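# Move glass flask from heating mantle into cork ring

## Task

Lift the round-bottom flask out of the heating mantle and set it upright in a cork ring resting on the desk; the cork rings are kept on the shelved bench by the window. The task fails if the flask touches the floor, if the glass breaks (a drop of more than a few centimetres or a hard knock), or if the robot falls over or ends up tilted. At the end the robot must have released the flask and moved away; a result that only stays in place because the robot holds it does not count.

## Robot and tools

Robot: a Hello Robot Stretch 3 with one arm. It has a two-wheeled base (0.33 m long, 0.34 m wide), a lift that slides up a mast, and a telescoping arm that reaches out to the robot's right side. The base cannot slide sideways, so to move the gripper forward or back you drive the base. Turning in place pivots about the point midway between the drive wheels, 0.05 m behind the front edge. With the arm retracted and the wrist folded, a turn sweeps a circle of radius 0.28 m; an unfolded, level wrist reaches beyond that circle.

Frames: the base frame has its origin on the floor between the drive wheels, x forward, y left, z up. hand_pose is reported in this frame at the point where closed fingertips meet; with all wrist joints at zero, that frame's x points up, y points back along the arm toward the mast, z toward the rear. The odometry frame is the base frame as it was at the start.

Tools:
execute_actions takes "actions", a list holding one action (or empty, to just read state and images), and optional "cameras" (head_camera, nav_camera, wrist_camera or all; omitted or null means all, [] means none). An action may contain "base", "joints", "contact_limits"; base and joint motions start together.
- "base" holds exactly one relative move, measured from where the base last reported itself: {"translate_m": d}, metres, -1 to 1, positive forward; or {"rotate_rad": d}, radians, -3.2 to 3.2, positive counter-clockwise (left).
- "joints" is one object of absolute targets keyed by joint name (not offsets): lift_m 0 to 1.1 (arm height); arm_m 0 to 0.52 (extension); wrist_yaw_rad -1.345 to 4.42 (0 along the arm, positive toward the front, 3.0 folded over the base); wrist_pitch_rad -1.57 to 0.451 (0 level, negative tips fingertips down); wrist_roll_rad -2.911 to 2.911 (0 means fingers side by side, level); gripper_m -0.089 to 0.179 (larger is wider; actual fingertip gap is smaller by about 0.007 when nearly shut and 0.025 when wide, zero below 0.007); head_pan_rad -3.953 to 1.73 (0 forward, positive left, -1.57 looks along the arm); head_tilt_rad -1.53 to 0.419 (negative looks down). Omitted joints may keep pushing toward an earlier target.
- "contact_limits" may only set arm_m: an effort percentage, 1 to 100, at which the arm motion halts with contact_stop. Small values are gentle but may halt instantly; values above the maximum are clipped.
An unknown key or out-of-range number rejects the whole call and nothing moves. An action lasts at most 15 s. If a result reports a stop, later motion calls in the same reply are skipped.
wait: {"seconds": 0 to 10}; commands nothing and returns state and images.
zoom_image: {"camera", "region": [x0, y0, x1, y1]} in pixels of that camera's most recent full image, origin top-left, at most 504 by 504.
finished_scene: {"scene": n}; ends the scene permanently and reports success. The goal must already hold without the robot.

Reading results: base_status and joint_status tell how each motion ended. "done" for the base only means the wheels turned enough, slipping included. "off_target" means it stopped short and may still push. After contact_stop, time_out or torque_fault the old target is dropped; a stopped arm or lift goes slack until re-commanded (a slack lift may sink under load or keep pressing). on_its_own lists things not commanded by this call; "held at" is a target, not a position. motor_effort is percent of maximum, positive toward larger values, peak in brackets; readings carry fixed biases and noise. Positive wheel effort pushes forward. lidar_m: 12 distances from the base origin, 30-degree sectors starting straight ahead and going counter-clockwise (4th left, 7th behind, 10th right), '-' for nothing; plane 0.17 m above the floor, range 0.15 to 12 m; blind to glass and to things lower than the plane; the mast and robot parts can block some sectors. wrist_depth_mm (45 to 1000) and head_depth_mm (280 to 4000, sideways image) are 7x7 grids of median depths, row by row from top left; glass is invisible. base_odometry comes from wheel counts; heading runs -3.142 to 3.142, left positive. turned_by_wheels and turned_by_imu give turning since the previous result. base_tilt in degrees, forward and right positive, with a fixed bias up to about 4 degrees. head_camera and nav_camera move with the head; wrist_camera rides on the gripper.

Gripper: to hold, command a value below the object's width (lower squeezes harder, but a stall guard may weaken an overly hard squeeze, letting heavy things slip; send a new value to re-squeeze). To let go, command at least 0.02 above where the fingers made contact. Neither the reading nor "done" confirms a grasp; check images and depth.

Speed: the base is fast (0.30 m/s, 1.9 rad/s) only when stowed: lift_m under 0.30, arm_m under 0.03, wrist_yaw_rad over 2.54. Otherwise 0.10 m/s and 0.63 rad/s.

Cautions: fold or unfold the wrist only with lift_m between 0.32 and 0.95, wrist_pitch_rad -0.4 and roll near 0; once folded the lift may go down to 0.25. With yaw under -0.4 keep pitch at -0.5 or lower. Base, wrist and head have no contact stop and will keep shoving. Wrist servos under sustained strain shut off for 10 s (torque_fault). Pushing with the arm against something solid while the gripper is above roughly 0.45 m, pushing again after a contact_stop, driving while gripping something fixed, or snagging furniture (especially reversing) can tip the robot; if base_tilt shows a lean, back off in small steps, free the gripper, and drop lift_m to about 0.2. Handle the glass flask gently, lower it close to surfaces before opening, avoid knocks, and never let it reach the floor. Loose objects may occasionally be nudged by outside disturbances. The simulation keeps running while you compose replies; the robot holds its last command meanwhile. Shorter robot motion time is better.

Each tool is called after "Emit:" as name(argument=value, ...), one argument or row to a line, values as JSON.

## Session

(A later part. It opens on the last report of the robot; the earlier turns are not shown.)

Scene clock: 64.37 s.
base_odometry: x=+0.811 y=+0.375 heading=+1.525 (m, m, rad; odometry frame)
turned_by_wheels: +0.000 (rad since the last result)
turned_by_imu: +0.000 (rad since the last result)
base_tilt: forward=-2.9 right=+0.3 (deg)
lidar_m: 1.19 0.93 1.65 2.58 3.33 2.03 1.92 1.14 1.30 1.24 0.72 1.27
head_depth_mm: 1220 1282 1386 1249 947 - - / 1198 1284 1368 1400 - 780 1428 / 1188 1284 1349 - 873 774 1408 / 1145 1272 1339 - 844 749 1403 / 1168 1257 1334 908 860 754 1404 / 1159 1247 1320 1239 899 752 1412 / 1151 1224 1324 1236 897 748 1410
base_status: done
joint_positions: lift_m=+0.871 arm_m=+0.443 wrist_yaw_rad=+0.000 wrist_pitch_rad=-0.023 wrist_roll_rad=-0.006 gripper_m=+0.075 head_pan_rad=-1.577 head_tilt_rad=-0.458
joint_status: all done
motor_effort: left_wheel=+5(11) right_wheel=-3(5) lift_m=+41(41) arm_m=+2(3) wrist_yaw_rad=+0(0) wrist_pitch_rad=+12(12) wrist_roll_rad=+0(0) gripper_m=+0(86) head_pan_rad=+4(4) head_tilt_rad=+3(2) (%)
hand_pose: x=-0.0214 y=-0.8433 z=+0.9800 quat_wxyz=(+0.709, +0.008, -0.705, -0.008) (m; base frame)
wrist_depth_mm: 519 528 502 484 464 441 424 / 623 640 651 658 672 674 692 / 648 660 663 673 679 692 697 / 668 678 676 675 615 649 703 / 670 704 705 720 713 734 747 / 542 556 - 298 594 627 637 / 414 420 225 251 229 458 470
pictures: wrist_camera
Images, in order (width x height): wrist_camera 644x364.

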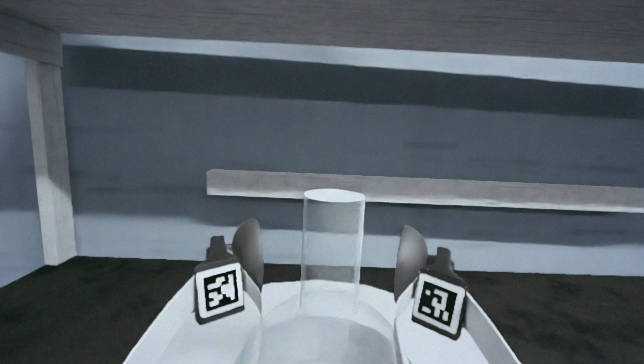

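Emit:
execute_actions(
  actions=[
    {"joints":{"arm_m":0.459,"gripper_m":0.055}},
  ],
  cameras=["wrist_camera"],
)

Emit:
execute_actions(
  actions=[
    {"joints":{"gripper_m":-0.005}},
  ],
  cameras=["wrist_camera"],
)

Scene clock: 65.73 s.
base_odometry: x=+0.811 y=+0.375 heading=+1.525 (m, m, rad; odometry frame)
turned_by_wheels: +0.000 (rad since the last result)
turned_by_imu: +0.000 (rad since the last result)
base_tilt: forward=-2.9 right=+0.3 (deg)
lidar_m: 1.19 0.93 1.65 2.58 3.33 2.03 1.92 1.14 1.30 1.25 0.72 1.26
head_depth_mm: 1207 1286 1388 1253 943 - - / 1205 1297 1370 1403 - 783 1411 / 1200 1279 1360 - 865 776 1415 / 1141 1271 1338 - 839 756 1410 / 1168 1255 1323 912 861 755 1402 / 1160 1249 1328 1237 894 752 1412 / 1152 1234 1338 1232 898 749 1409
base_status: not commanded
joint_positions: lift_m=+0.871 arm_m=+0.459 wrist_yaw_rad=+0.000 wrist_pitch_rad=-0.023 wrist_roll_rad=-0.006 gripper_m=+0.055 head_pan_rad=-1.577 head_tilt_rad=-0.458
joint_status: all done
motor_effort: left_wheel=+5(5) right_wheel=-3(3) lift_m=+41(41) arm_m=+2(2) wrist_yaw_rad=+0(1) wrist_pitch_rad=+12(12) wrist_roll_rad=+0(0) gripper_m=+0(77) head_pan_rad=+5(5) head_tilt_rad=+2(2) (%)
hand_pose: x=-0.0214 y=-0.8593 z=+0.9800 quat_wxyz=(+0.709, +0.008, -0.705, -0.008) (m; base frame)
wrist_depth_mm: 521 525 500 479 461 446 423 / 593 625 640 648 659 650 665 / 639 640 656 659 667 672 693 / 634 664 670 676 603 688 696 / 666 686 695 699 705 715 711 / 540 557 590 583 643 619 631 / 413 420 220 236 220 462 467
pictures: wrist_camera
Images, in order (width x height): wrist_camera 644x364.

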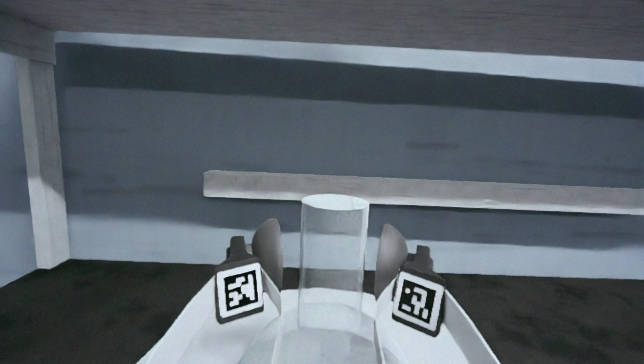

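Scene clock: 66.83 s.
base_odometry: x=+0.811 y=+0.375 heading=+1.525 (m, m, rad; odometry frame)
turned_by_wheels: +0.000 (rad since the last result)
turned_by_imu: +0.000 (rad since the last result)
base_tilt: forward=-2.9 right=+0.3 (deg)
lidar_m: 1.19 0.93 1.65 2.59 3.33 2.02 1.92 1.14 1.30 1.24 0.72 1.27
head_depth_mm: 1211 1282 1378 1259 940 - - / 1204 1287 1357 1410 - 783 1422 / 1195 1280 1347 - 868 775 1409 / 1146 1272 1330 - 840 752 1422 / 1173 1255 1325 914 862 749 1411 / 1165 1239 1325 1235 896 749 1409 / 1155 1225 1330 1232 901 748 1414
base_status: not commanded
joint_positions: lift_m=+0.871 arm_m=+0.459 wrist_yaw_rad=-0.002 wrist_pitch_rad=-0.023 wrist_roll_rad=-0.006 gripper_m=-0.004 head_pan_rad=-1.577 head_tilt_rad=-0.458
joint_status: all done
motor_effort: left_wheel=+4(5) right_wheel=-2(3) lift_m=+41(41) arm_m=+1(2) wrist_yaw_rad=+4(3) wrist_pitch_rad=+12(12) wrist_roll_rad=+0(0) gripper_m=-19(98) head_pan_rad=+3(3) head_tilt_rad=+3(3) (%)
hand_pose: x=-0.0220 y=-0.8594 z=+0.9801 quat_wxyz=(+0.709, +0.007, -0.705, -0.009) (m; base frame)
wrist_depth_mm: 522 523 502 484 463 441 424 / 600 624 639 640 652 663 669 / 638 646 653 654 674 669 685 / 632 662 656 676 602 682 696 / 671 669 680 688 710 712 718 / 539 553 580 578 630 620 638 / 414 420 220 235 223 460 465
pictures: wrist_camera
Images, in order (width x height): wrist_camera 644x364.

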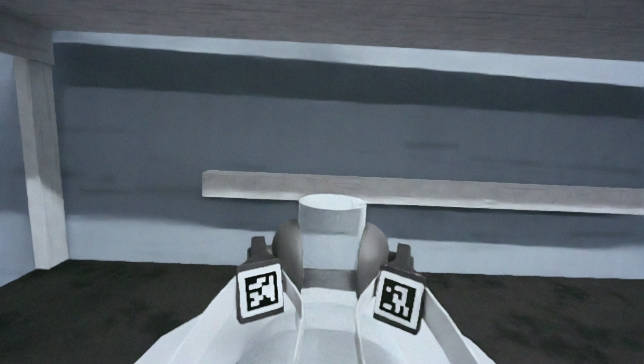

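Emit:
execute_actions(
  actions=[
    {"joints":{"lift_m":0.96,"wrist_pitch_rad":0.01}},
  ],
  cameras=["wrist_camera","head_camera"],
)

Emit:
execute_actions(
  actions=[
    {"base":{"translate_m":0.2},"joints":{"arm_m":0.25,"wrist_yaw_rad":0.7,"head_tilt_rad":-0.65,"head_pan_rad":-1.37}},
  ],
  cameras=["wrist_camera","nav_camera"],
)

Emit:
execute_actions(
  actions=[
    {"base":{"rotate_rad":2.48},"joints":{"lift_m":0.82}},
  ],
)

Scene clock: 69.07 s.
base_odometry: x=+0.811 y=+0.375 heading=+1.525 (m, m, rad; odometry frame)
turned_by_wheels: +0.000 (rad since the last result)
turned_by_imu: +0.000 (rad since the last result)
base_tilt: forward=-2.9 right=+0.3 (deg)
lidar_m: 1.19 0.94 1.64 2.59 3.34 2.03 1.93 1.14 1.30 1.25 0.72 1.26
head_depth_mm: 1206 1283 1381 - - 779 1421 / 1209 1302 1364 1134 905 779 1422 / 1195 1280 - 970 868 774 1416 / 1144 1268 - 870 834 752 1417 / 1168 1267 1329 922 861 752 1406 / 1164 1239 1323 1241 896 750 1413 / 1143 1225 1330 1231 894 749 1403
base_status: not commanded
joint_positions: lift_m=+0.959 arm_m=+0.459 wrist_yaw_rad=-0.001 wrist_pitch_rad=-0.023 wrist_roll_rad=-0.006 gripper_m=-0.004 head_pan_rad=-1.577 head_tilt_rad=-0.458
joint_status: all done
motor_effort: left_wheel=+4(4) right_wheel=-3(3) lift_m=+42(43) arm_m=+2(2) wrist_yaw_rad=+2(2) wrist_pitch_rad=+18(20) wrist_roll_rad=+0(0) gripper_m=-19(19) head_pan_rad=+3(3) head_tilt_rad=+2(3) (%)
hand_pose: x=-0.0218 y=-0.8593 z=+1.0678 quat_wxyz=(+0.709, +0.008, -0.705, -0.009) (m; base frame)
wrist_depth_mm: 308 597 393 443 630 639 643 / 528 508 466 428 385 362 331 / 632 640 646 681 669 678 679 / 629 661 665 669 688 707 702 / 660 669 693 609 618 702 626 / 683 692 704 705 725 739 755 / 535 554 567 578 555 597 597
pictures: head_camera (sideways: a quarter turn clockwise sets it upright), wrist_camera
Images, in order (width x height): head_camera 896x504, wrist_camera 644x364.

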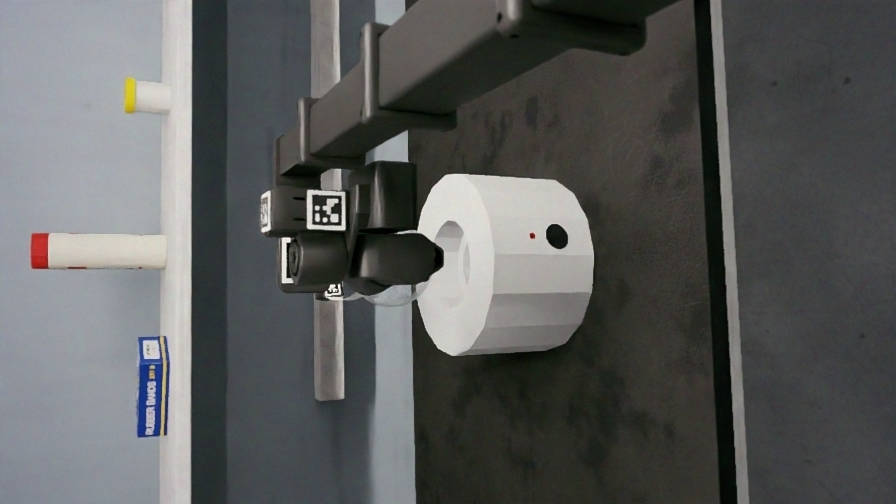

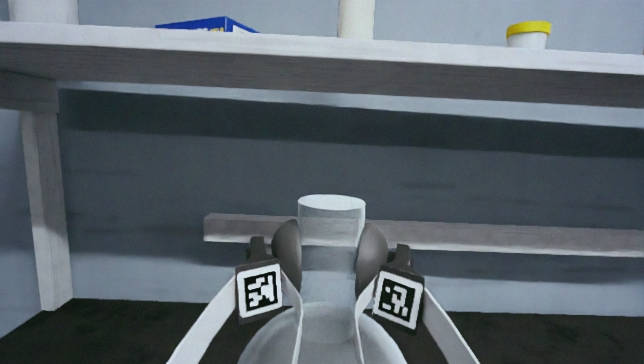

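Scene clock: 72.00 s.
base_odometry: x=+0.821 y=+0.575 heading=+1.525 (m, m, rad; odometry frame)
turned_by_wheels: +0.000 (rad since the last result)
turned_by_imu: +0.001 (rad since the last result)
base_tilt: forward=-2.9 right=+0.3 (deg)
lidar_m: 0.99 0.82 0.78 1.87 3.35 2.24 2.12 1.32 1.30 1.24 0.63 1.05
head_depth_mm: 1149 1233 - 846 767 1474 1265 / 1164 1250 - 840 764 1479 1255 / 1168 1262 - 869 785 1478 1266 / 1175 1303 1086 892 790 1479 1261 / 1152 1304 1135 892 812 1433 1205 / 1206 1324 1506 953 822 1400 1248 / 1217 1344 1502 1741 1749 1462 1256
base_status: done
joint_positions: lift_m=+0.959 arm_m=+0.250 wrist_yaw_rad=+0.700 wrist_pitch_rad=-0.023 wrist_roll_rad=-0.006 gripper_m=-0.004 head_pan_rad=-1.377 head_tilt_rad=-0.642
joint_status: all done
motor_effort: left_wheel=+4(10) right_wheel=-3(4) lift_m=+42(42) arm_m=-2(2) wrist_yaw_rad=+2(4) wrist_pitch_rad=+18(18) wrist_roll_rad=+0(0) gripper_m=-18(18) head_pan_rad=+5(25) head_tilt_rad=-3(17) (%)
hand_pose: x=+0.1433 y=-0.5907 z=+1.0678 quat_wxyz=(+0.669, +0.250, -0.659, +0.235) (m; base frame)
wrist_depth_mm: 723 886 - - 880 722 650 / 746 923 - - 897 588 491 / 753 884 - - 917 735 662 / 762 931 - - 922 770 676 / 777 946 - - 934 791 682 / 791 947 - - 819 771 691 / 806 967 - - 556 596 611
pictures: nav_camera (sideways: a quarter turn counterclockwise sets it upright), wrist_camera
Images, in order (width x height): nav_camera 672x504, wrist_camera 644x364.

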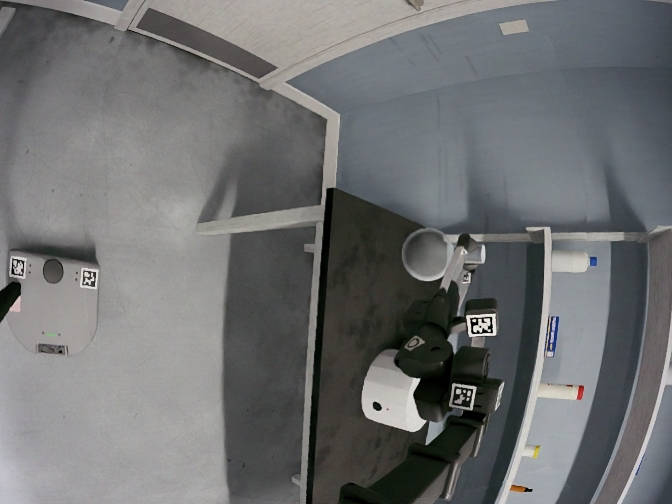

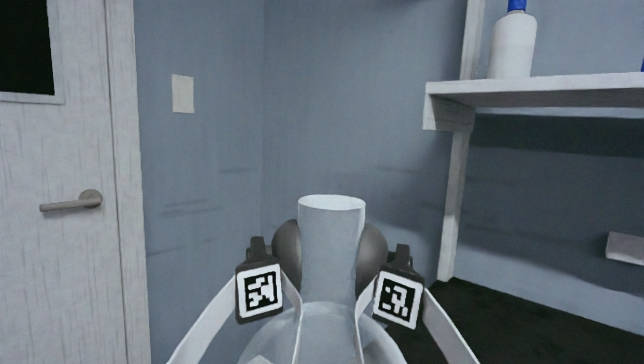

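Scene clock: 76.87 s.
base_odometry: x=+0.821 y=+0.575 heading=-2.278 (m, m, rad; odometry frame)
turned_by_wheels: +2.480 (rad since the last result)
turned_by_imu: +2.469 (rad since the last result)
base_tilt: forward=-2.9 right=+0.3 (deg)
lidar_m: 2.37 2.12 1.32 1.36 1.24 0.62 1.12 0.99 1.03 0.79 1.87 2.93
head_depth_mm: 1163 1248 1275 1058 1585 1483 1262 / 1299 1399 1294 1046 1637 1394 1262 / 1464 1589 1293 1068 1115 1405 1259 / 1683 1786 1292 944 775 1434 1236 / 1953 1926 1282 931 796 1452 1246 / 2352 1927 1284 964 1710 1454 1239 / 2933 2955 1278 2030 1749 1457 1259
base_status: done
joint_positions: lift_m=+0.821 arm_m=+0.250 wrist_yaw_rad=+0.700 wrist_pitch_rad=-0.023 wrist_roll_rad=-0.006 gripper_m=-0.004 head_pan_rad=-1.377 head_tilt_rad=-0.642
joint_status: all done
motor_effort: left_wheel=-5(13) right_wheel=+3(6) lift_m=+12(37) arm_m=-3(3) wrist_yaw_rad=+0(0) wrist_pitch_rad=+18(18) wrist_roll_rad=+0(0) gripper_m=-18(19) head_pan_rad=+5(5) head_tilt_rad=-4(3) (%)
hand_pose: x=+0.1432 y=-0.5908 z=+0.9294 quat_wxyz=(+0.669, +0.250, -0.659, +0.235) (m; base frame)
wrist_depth_mm: - - - - - - 853 / - - - - - - 856 / - - - - - - 865 / - - - - - - 835 / - - - 889 898 915 796 / - - - 573 600 596 614 / - - - 434 409 439 448
pictures: head_camera (sideways: a quarter turn clockwise sets it upright), nav_camera (sideways: a quarter turn counterclockwise sets it upright), wrist_camera
Images, in order (width x height): head_camera 896x504, nav_camera 672x504, wrist_camera 644x364.

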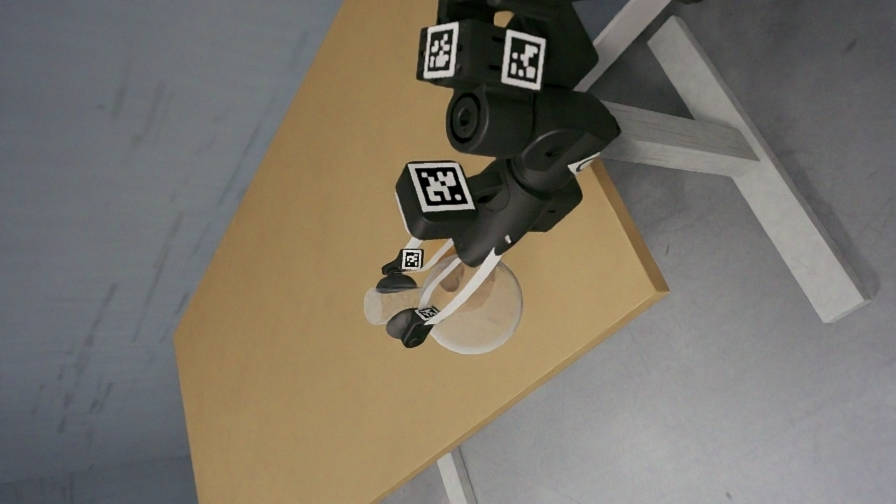

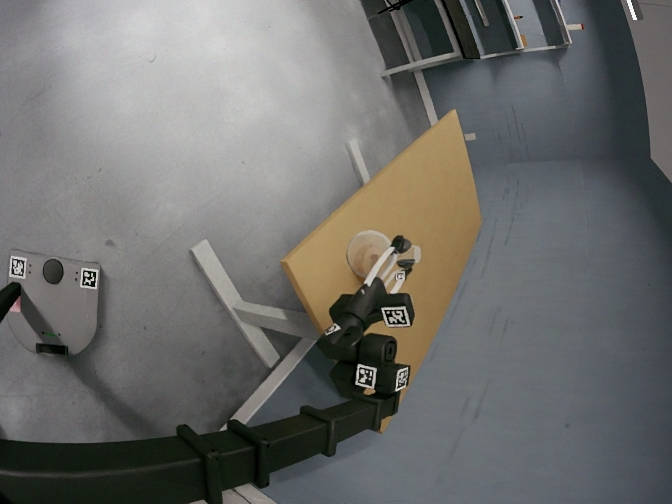

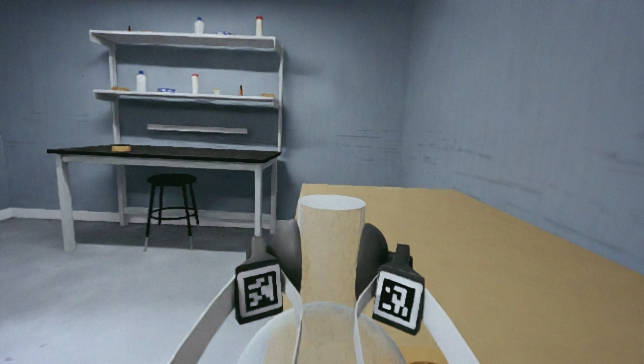

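Emit:
execute_actions(
  actions=[
    {"joints":{"arm_m":0.415,"lift_m":0.79}},
  ],
  cameras=["head_camera"],
)

Emit:
zoom_image(
  camera="head_camera",
  region=[300, 170, 510, 380],
)

Scene clock: 79.67 s.
base_odometry: x=+0.821 y=+0.575 heading=-2.278 (m, m, rad; odometry frame)
turned_by_wheels: +0.000 (rad since the last result)
turned_by_imu: +0.000 (rad since the last result)
base_tilt: forward=-2.9 right=+0.2 (deg)
lidar_m: 2.37 2.12 1.31 1.37 1.24 0.62 1.11 0.99 1.02 0.79 1.87 2.92
head_depth_mm: 1172 1245 1306 - 1605 1476 1264 / 1301 1408 1360 - 1063 1399 1262 / 1465 1604 1362 905 821 1404 1252 / 1680 1782 1355 926 775 1436 1239 / 1972 1915 1290 955 797 1467 1249 / 2411 1925 1282 966 1710 1465 1255 / 2906 2962 1274 2045 1749 1444 1249
base_status: not commanded
joint_positions: lift_m=+0.791 arm_m=+0.415 wrist_yaw_rad=+0.700 wrist_pitch_rad=-0.024 wrist_roll_rad=-0.006 gripper_m=-0.004 head_pan_rad=-1.377 head_tilt_rad=-0.642
joint_status: all done
motor_effort: left_wheel=-5(6) right_wheel=+3(2) lift_m=+12(13) arm_m=+2(1) wrist_yaw_rad=+0(1) wrist_pitch_rad=+18(18) wrist_roll_rad=+0(0) gripper_m=-18(18) head_pan_rad=+4(5) head_tilt_rad=-3(3) (%)
hand_pose: x=+0.1432 y=-0.7553 z=+0.8993 quat_wxyz=(+0.669, +0.250, -0.659, +0.235) (m; base frame)
wrist_depth_mm: - - - - - - 747 / - - - - - - 725 / - - - - - - 735 / - - - - - - 736 / - - - 790 796 802 685 / - - - 505 547 526 540 / - - 372 379 365 394 404
pictures: head_camera (sideways: a quarter turn clockwise sets it upright)
Images, in order (width x height): head_camera 896x504.

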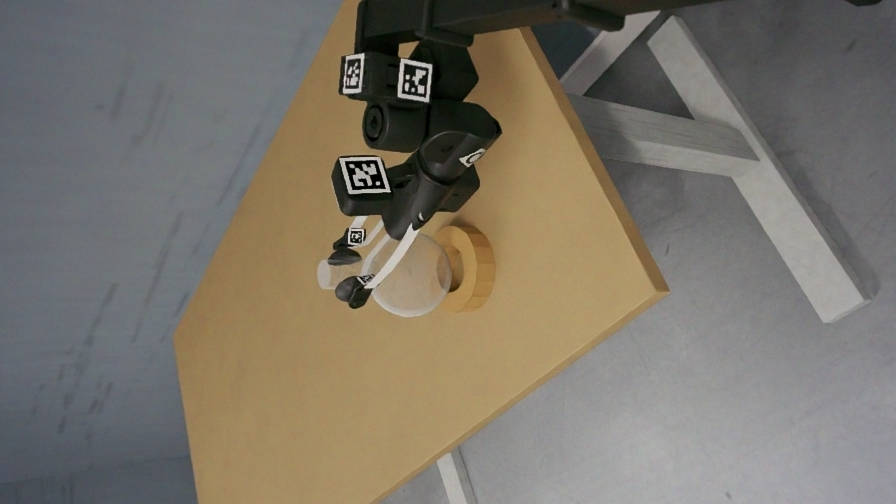

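Region (300, 170, 510, 380) of head_camera's 896x504 image, scaled by 2.400, with more detail than that image has.

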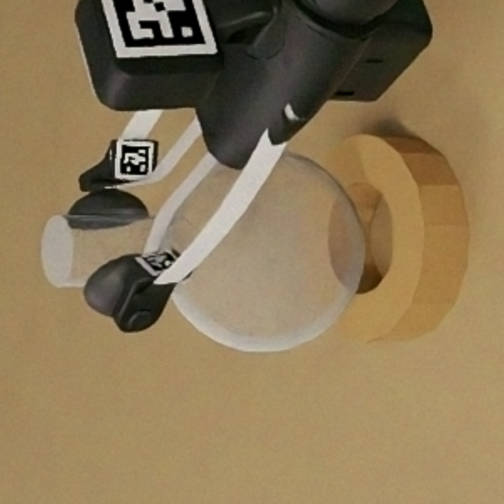

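Emit:
execute_actions(
  actions=[
    {"base":{"translate_m":-0.004},"joints":{"arm_m":0.422,"lift_m":0.773}},
  ],
  cameras=["head_camera"],
)

Emit:
zoom_image(
  camera="head_camera",
  region=[300, 170, 510, 380],
)

Scene clock: 80.90 s.
base_odometry: x=+0.823 y=+0.578 heading=-2.279 (m, m, rad; odometry frame)
turned_by_wheels: +0.000 (rad since the last result)
turned_by_imu: +0.000 (rad since the last result)
base_tilt: forward=-2.9 right=+0.4 (deg)
lidar_m: 2.37 2.13 1.32 1.36 1.23 0.62 1.11 0.99 1.02 0.79 1.87 2.92
head_depth_mm: 1158 1242 1289 - 1584 1463 1267 / 1305 1390 1302 - 1078 1399 1254 / 1473 1594 1361 - 824 1360 1264 / 1672 1767 1346 927 773 1474 1240 / 1963 1918 1279 947 793 1434 1235 / 2334 1892 1273 959 1711 1454 1251 / 2906 2941 1276 1994 1763 1465 1252
base_status: done
joint_positions: lift_m=+0.774 arm_m=+0.422 wrist_yaw_rad=+0.700 wrist_pitch_rad=-0.024 wrist_roll_rad=-0.006 gripper_m=-0.004 head_pan_rad=-1.377 head_tilt_rad=-0.642
joint_status: all done
motor_effort: left_wheel=-6(14) right_wheel=+3(4) lift_m=+12(11) arm_m=+1(2) wrist_yaw_rad=+0(0) wrist_pitch_rad=+18(18) wrist_roll_rad=+0(0) gripper_m=-19(18) head_pan_rad=+3(4) head_tilt_rad=-3(3) (%)
hand_pose: x=+0.1432 y=-0.7623 z=+0.8823 quat_wxyz=(+0.669, +0.250, -0.659, +0.235) (m; base frame)
wrist_depth_mm: - - - - - - 734 / - - - - - - 732 / - - - - - - 727 / - - - - - - 717 / - - - 729 737 746 672 / - - 485 472 501 494 510 / - - 343 355 342 369 372
pictures: head_camera (sideways: a quarter turn clockwise sets it upright)
Images, in order (width x height): head_camera 896x504.

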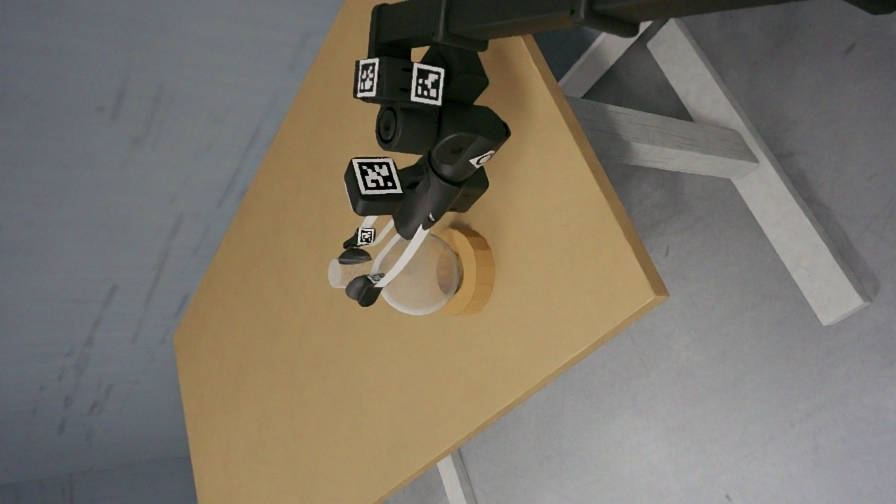

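Region (300, 170, 510, 380) of head_camera's 896x504 image, scaled by 2.400, with more detail than that image has.

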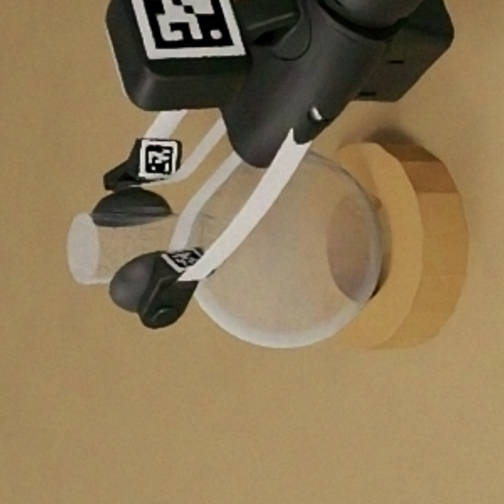

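Emit:
execute_actions(
  actions=[
    {"joints":{"lift_m":0.764,"arm_m":0.424}},
  ],
  cameras=["head_camera","wrist_camera"],
)

Emit:
zoom_image(
  camera="head_camera",
  region=[300, 170, 510, 380],
)

Scene clock: 81.87 s.
base_odometry: x=+0.823 y=+0.578 heading=-2.279 (m, m, rad; odometry frame)
turned_by_wheels: +0.000 (rad since the last result)
turned_by_imu: +0.000 (rad since the last result)
base_tilt: forward=-2.9 right=+0.3 (deg)
lidar_m: 2.37 2.13 1.32 1.37 1.24 0.62 1.11 0.99 1.02 0.79 1.87 2.92
head_depth_mm: 1162 1250 1271 - 1595 1466 1270 / 1300 1407 1303 - 1074 1391 1260 / 1463 1591 1356 - 820 1373 1253 / 1671 1770 1352 922 775 1470 1225 / 1963 1903 1274 951 792 1438 1249 / 2341 1915 1282 960 1719 1459 1255 / 2974 2980 1269 1976 1756 1459 1251
base_status: not commanded
joint_positions: lift_m=+0.765 arm_m=+0.424 wrist_yaw_rad=+0.700 wrist_pitch_rad=-0.006 wrist_roll_rad=-0.006 gripper_m=-0.004 head_pan_rad=-1.377 head_tilt_rad=-0.642
joint_status: all done
motor_effort: left_wheel=-6(6) right_wheel=+3(3) lift_m=+10(9) arm_m=+2(2) wrist_yaw_rad=+1(0) wrist_pitch_rad=+8(18) wrist_roll_rad=+0(0) gripper_m=-18(18) head_pan_rad=+5(4) head_tilt_rad=-3(3) (%)
hand_pose: x=+0.1435 y=-0.7646 z=+0.8780 quat_wxyz=(+0.667, +0.244, -0.661, +0.241) (m; base frame)
wrist_depth_mm: - - - - - - 723 / - - - - - - 731 / - - - - - - 714 / - - - - - - 714 / - - - 757 767 773 674 / - - 487 473 529 499 515 / - - 345 351 343 368 376
pictures: head_camera (sideways: a quarter turn clockwise sets it upright), wrist_camera
Images, in order (width x height): head_camera 896x504, wrist_camera 644x364.

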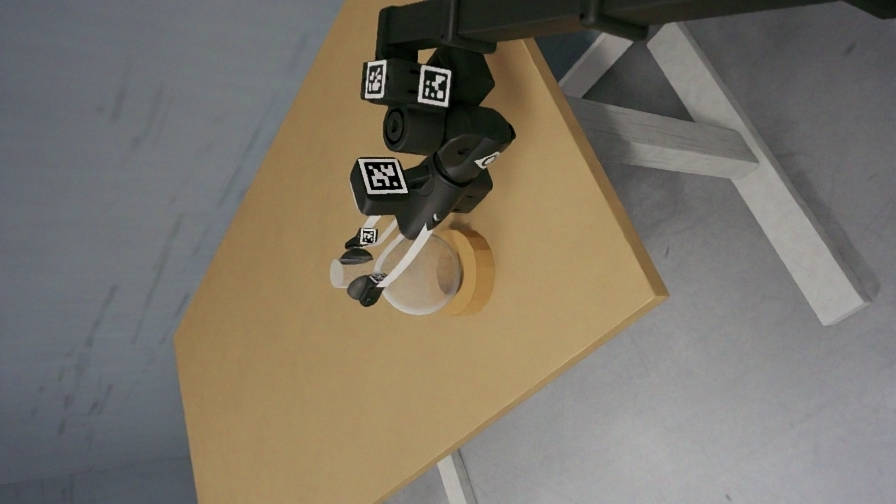

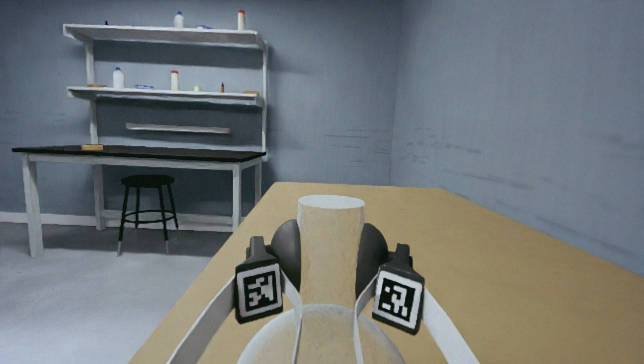

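Region (300, 170, 510, 380) of head_camera's 896x504 image, scaled by 2.400, with more detail than that image has.

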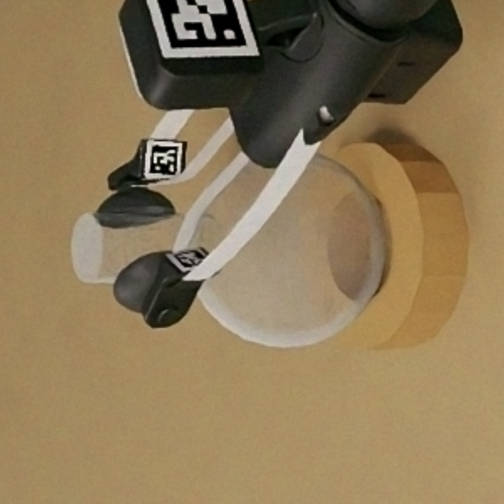

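Emit:
execute_actions(
  actions=[
    {"joints":{"arm_m":0.4205}},
  ],
  cameras=[],
)

Emit:
execute_actions(
  actions=[
    {"joints":{"gripper_m":0.065}},
  ],
  cameras=["head_camera","wrist_camera"],
)

Scene clock: 82.83 s.
base_odometry: x=+0.823 y=+0.578 heading=-2.279 (m, m, rad; odometry frame)
turned_by_wheels: +0.000 (rad since the last result)
turned_by_imu: +0.000 (rad since the last result)
base_tilt: forward=-2.9 right=+0.2 (deg)
lidar_m: 2.37 2.13 1.32 1.37 1.24 0.62 1.11 0.99 1.02 0.79 1.87 2.92
head_depth_mm: 1160 1242 1286 - 1595 1471 1266 / 1301 1403 1296 - 1071 1397 1265 / 1466 1585 1366 - 821 1370 1261 / 1669 1771 1348 913 774 1468 1233 / 1953 1912 1280 949 795 1439 1240 / 2363 1900 1275 962 1697 1456 1248 / 2962 2958 1279 1963 1743 1463 1255
base_status: not commanded
joint_positions: lift_m=+0.765 arm_m=+0.421 wrist_yaw_rad=+0.698 wrist_pitch_rad=-0.006 wrist_roll_rad=-0.006 gripper_m=-0.004 head_pan_rad=-1.377 head_tilt_rad=-0.642
joint_status: all done
motor_effort: left_wheel=-6(6) right_wheel=+4(3) lift_m=+10(11) arm_m=-3(2) wrist_yaw_rad=+2(2) wrist_pitch_rad=+8(8) wrist_roll_rad=+0(0) gripper_m=-18(18) head_pan_rad=+4(4) head_tilt_rad=-3(3) (%)
hand_pose: x=+0.1433 y=-0.7619 z=+0.8780 quat_wxyz=(+0.667, +0.243, -0.661, +0.241) (m; base frame)
wrist_depth_mm: - - - - - - 738 / - - - - - - 728 / - - - - - - 720 / - - - - - - 709 / - - - 740 796 794 669 / - - 489 467 525 493 510 / - - 346 354 343 369 373
pictures: none
No camera images: the call's "cameras" was empty. Leave "cameras" out to get every camera's image.

Scene clock: 84.03 s.
base_odometry: x=+0.823 y=+0.578 heading=-2.279 (m, m, rad; odometry frame)
turned_by_wheels: +0.000 (rad since the last result)
turned_by_imu: +0.000 (rad since the last result)
base_tilt: forward=-3.0 right=+0.3 (deg)
lidar_m: 2.37 2.13 1.32 1.37 1.24 0.62 1.11 0.99 1.02 0.79 1.87 2.91
head_depth_mm: 1163 1238 1272 - 1603 1463 1263 / 1298 1396 1295 - 1074 1407 1268 / 1465 1597 1348 - 824 1372 1265 / 1674 1753 1293 914 775 1471 1236 / 1960 1913 1285 949 796 1434 1247 / 2375 1926 1277 959 1719 1464 1252 / 2929 2976 1271 1988 1764 1458 1264
base_status: not commanded
joint_positions: lift_m=+0.765 arm_m=+0.421 wrist_yaw_rad=+0.699 wrist_pitch_rad=-0.006 wrist_roll_rad=-0.006 gripper_m=+0.065 head_pan_rad=-1.377 head_tilt_rad=-0.642
joint_status: all done
motor_effort: left_wheel=-6(6) right_wheel=+3(4) lift_m=+10(10) arm_m=-2(2) wrist_yaw_rad=+1(2) wrist_pitch_rad=+8(8) wrist_roll_rad=+0(0) gripper_m=+1(86) head_pan_rad=+3(3) head_tilt_rad=-4(3) (%)
hand_pose: x=+0.1434 y=-0.7618 z=+0.8780 quat_wxyz=(+0.667, +0.243, -0.661, +0.241) (m; base frame)
wrist_depth_mm: - - - - - - 740 / - - - - - - 724 / - - - - - - 722 / - - - - - - 716 / - - - 707 817 776 685 / - - - 473 - 498 511 / - - 341 354 344 365 375
pictures: head_camera (sideways: a quarter turn clockwise sets it upright), wrist_camera
Images, in order (width x height): head_camera 896x504, wrist_camera 644x364.

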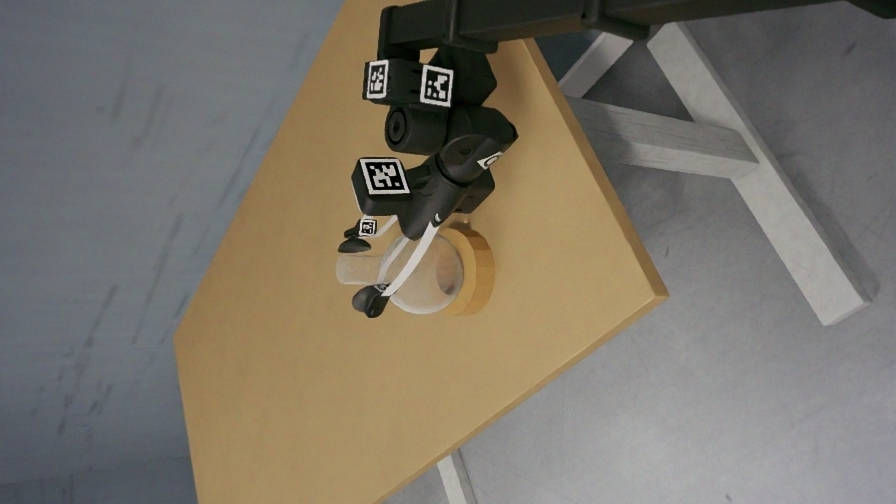

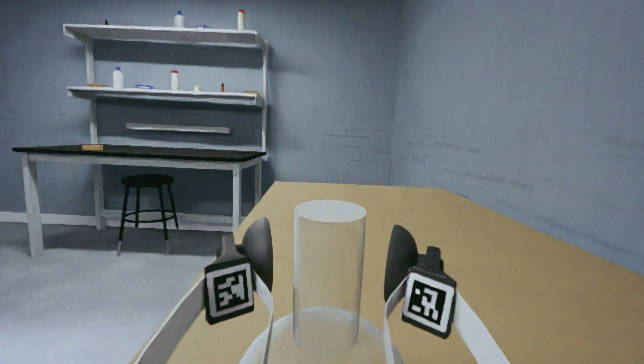

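Emit:
execute_actions(
  actions=[
    {"joints":{"gripper_m":0.11,"lift_m":0.84}},
  ],
  cameras=[],
)

Emit:
execute_actions(
  actions=[
    {"joints":{"arm_m":0.11,"lift_m":0.87,"wrist_yaw_rad":0.3}},
  ],
)

Scene clock: 85.97 s.
base_odometry: x=+0.823 y=+0.578 heading=-2.279 (m, m, rad; odometry frame)
turned_by_wheels: +0.000 (rad since the last result)
turned_by_imu: +0.000 (rad since the last result)
base_tilt: forward=-3.0 right=+0.3 (deg)
lidar_m: 2.37 2.13 1.32 1.36 1.24 0.62 1.11 0.99 1.02 0.79 1.88 2.93
head_depth_mm: 1168 1252 1285 945 1547 1470 1266 / 1290 1394 1433 939 1077 1401 1262 / 1469 1601 1513 935 822 1366 1262 / 1672 1775 1290 943 775 1463 1238 / 1963 1925 1281 948 795 1444 1237 / 2353 1903 1278 963 1690 1462 1255 / 2910 2974 1266 1984 1748 1464 1246
base_status: not commanded
joint_positions: lift_m=+0.839 arm_m=+0.421 wrist_yaw_rad=+0.699 wrist_pitch_rad=-0.006 wrist_roll_rad=-0.006 gripper_m=+0.110 head_pan_rad=-1.377 head_tilt_rad=-0.642
joint_status: all done
motor_effort: left_wheel=-6(6) right_wheel=+3(3) lift_m=+41(48) arm_m=-2(2) wrist_yaw_rad=+0(1) wrist_pitch_rad=+8(8) wrist_roll_rad=+0(0) gripper_m=+1(89) head_pan_rad=+5(4) head_tilt_rad=-4(3) (%)
hand_pose: x=+0.1434 y=-0.7618 z=+0.9524 quat_wxyz=(+0.667, +0.243, -0.661, +0.241) (m; base frame)
wrist_depth_mm: - - - - - - 739 / - - - - - - 728 / - - - - - - 727 / - - - - - - 710 / - - - 964 - 937 712 / - - 617 626 633 695 639 / - - 458 469 474 462 499
pictures: none
No camera images: the call's "cameras" was empty. Leave "cameras" out to get every camera's image.

Scene clock: 89.47 s.
base_odometry: x=+0.823 y=+0.578 heading=-2.279 (m, m, rad; odometry frame)
turned_by_wheels: +0.000 (rad since the last result)
turned_by_imu: +0.000 (rad since the last result)
base_tilt: forward=-3.0 right=+0.2 (deg)
lidar_m: 2.37 2.12 1.32 1.36 1.24 0.62 1.11 0.99 1.02 0.79 1.87 2.93
head_depth_mm: 1161 1244 1270 980 - - 1268 / 1297 1406 1296 1008 - - 1267 / 1452 1586 1298 1050 - 1426 1260 / 1666 1775 1291 948 751 1472 1245 / 1954 1921 1281 950 796 1442 1245 / 2343 1889 1276 961 1721 1458 1253 / 2916 2958 1272 1963 1747 1455 1247
base_status: not commanded
joint_positions: lift_m=+0.869 arm_m=+0.110 wrist_yaw_rad=+0.300 wrist_pitch_rad=-0.006 wrist_roll_rad=-0.006 gripper_m=+0.110 head_pan_rad=-1.377 head_tilt_rad=-0.642
joint_status: all done
motor_effort: left_wheel=-6(6) right_wheel=+3(3) lift_m=+41(40) arm_m=-3(3) wrist_yaw_rad=+0(3) wrist_pitch_rad=+8(8) wrist_roll_rad=+0(0) gripper_m=+0(1) head_pan_rad=+3(4) head_tilt_rad=-3(3) (%)
hand_pose: x=+0.0543 y=-0.4999 z=+0.9824 quat_wxyz=(+0.702, +0.108, -0.696, +0.104) (m; base frame)
wrist_depth_mm: - - - - - 835 667 / - - - - - 855 666 / - - - - - 854 667 / - - - - - 855 661 / - - - - - 849 666 / - - 673 697 718 763 656 / - - 507 490 529 510 549
pictures: head_camera (sideways: a quarter turn clockwise sets it upright), nav_camera (sideways: a quarter turn counterclockwise sets it upright), wrist_camera
Images, in order (width x height): head_camera 896x504, nav_camera 672x504, wrist_camera 644x364.

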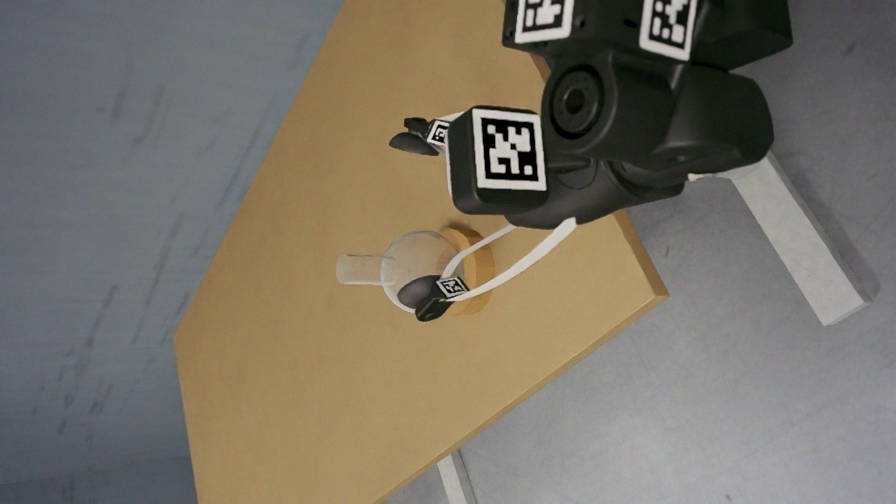

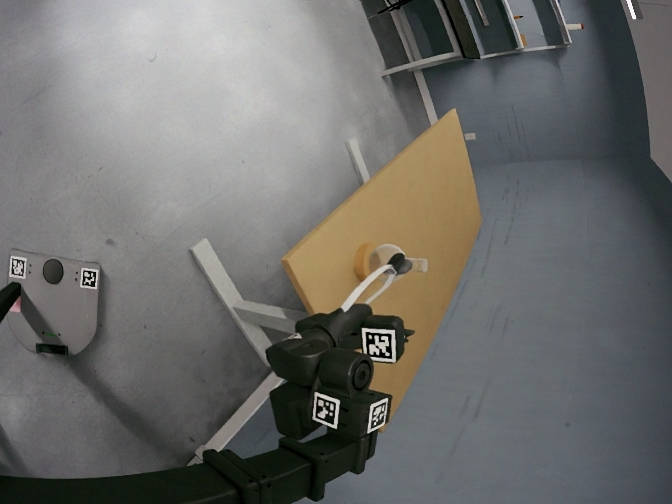

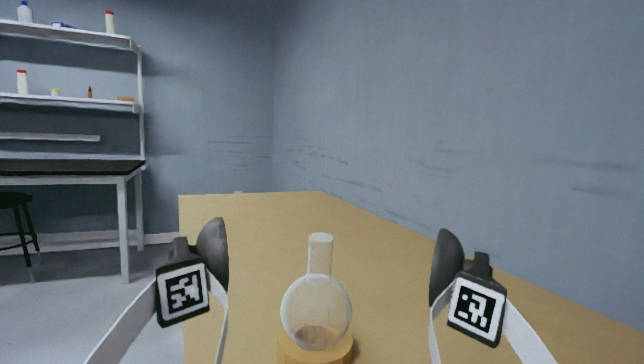

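Emit:
finished_scene(
  scene=2,
)

The scene is finished: the task was done.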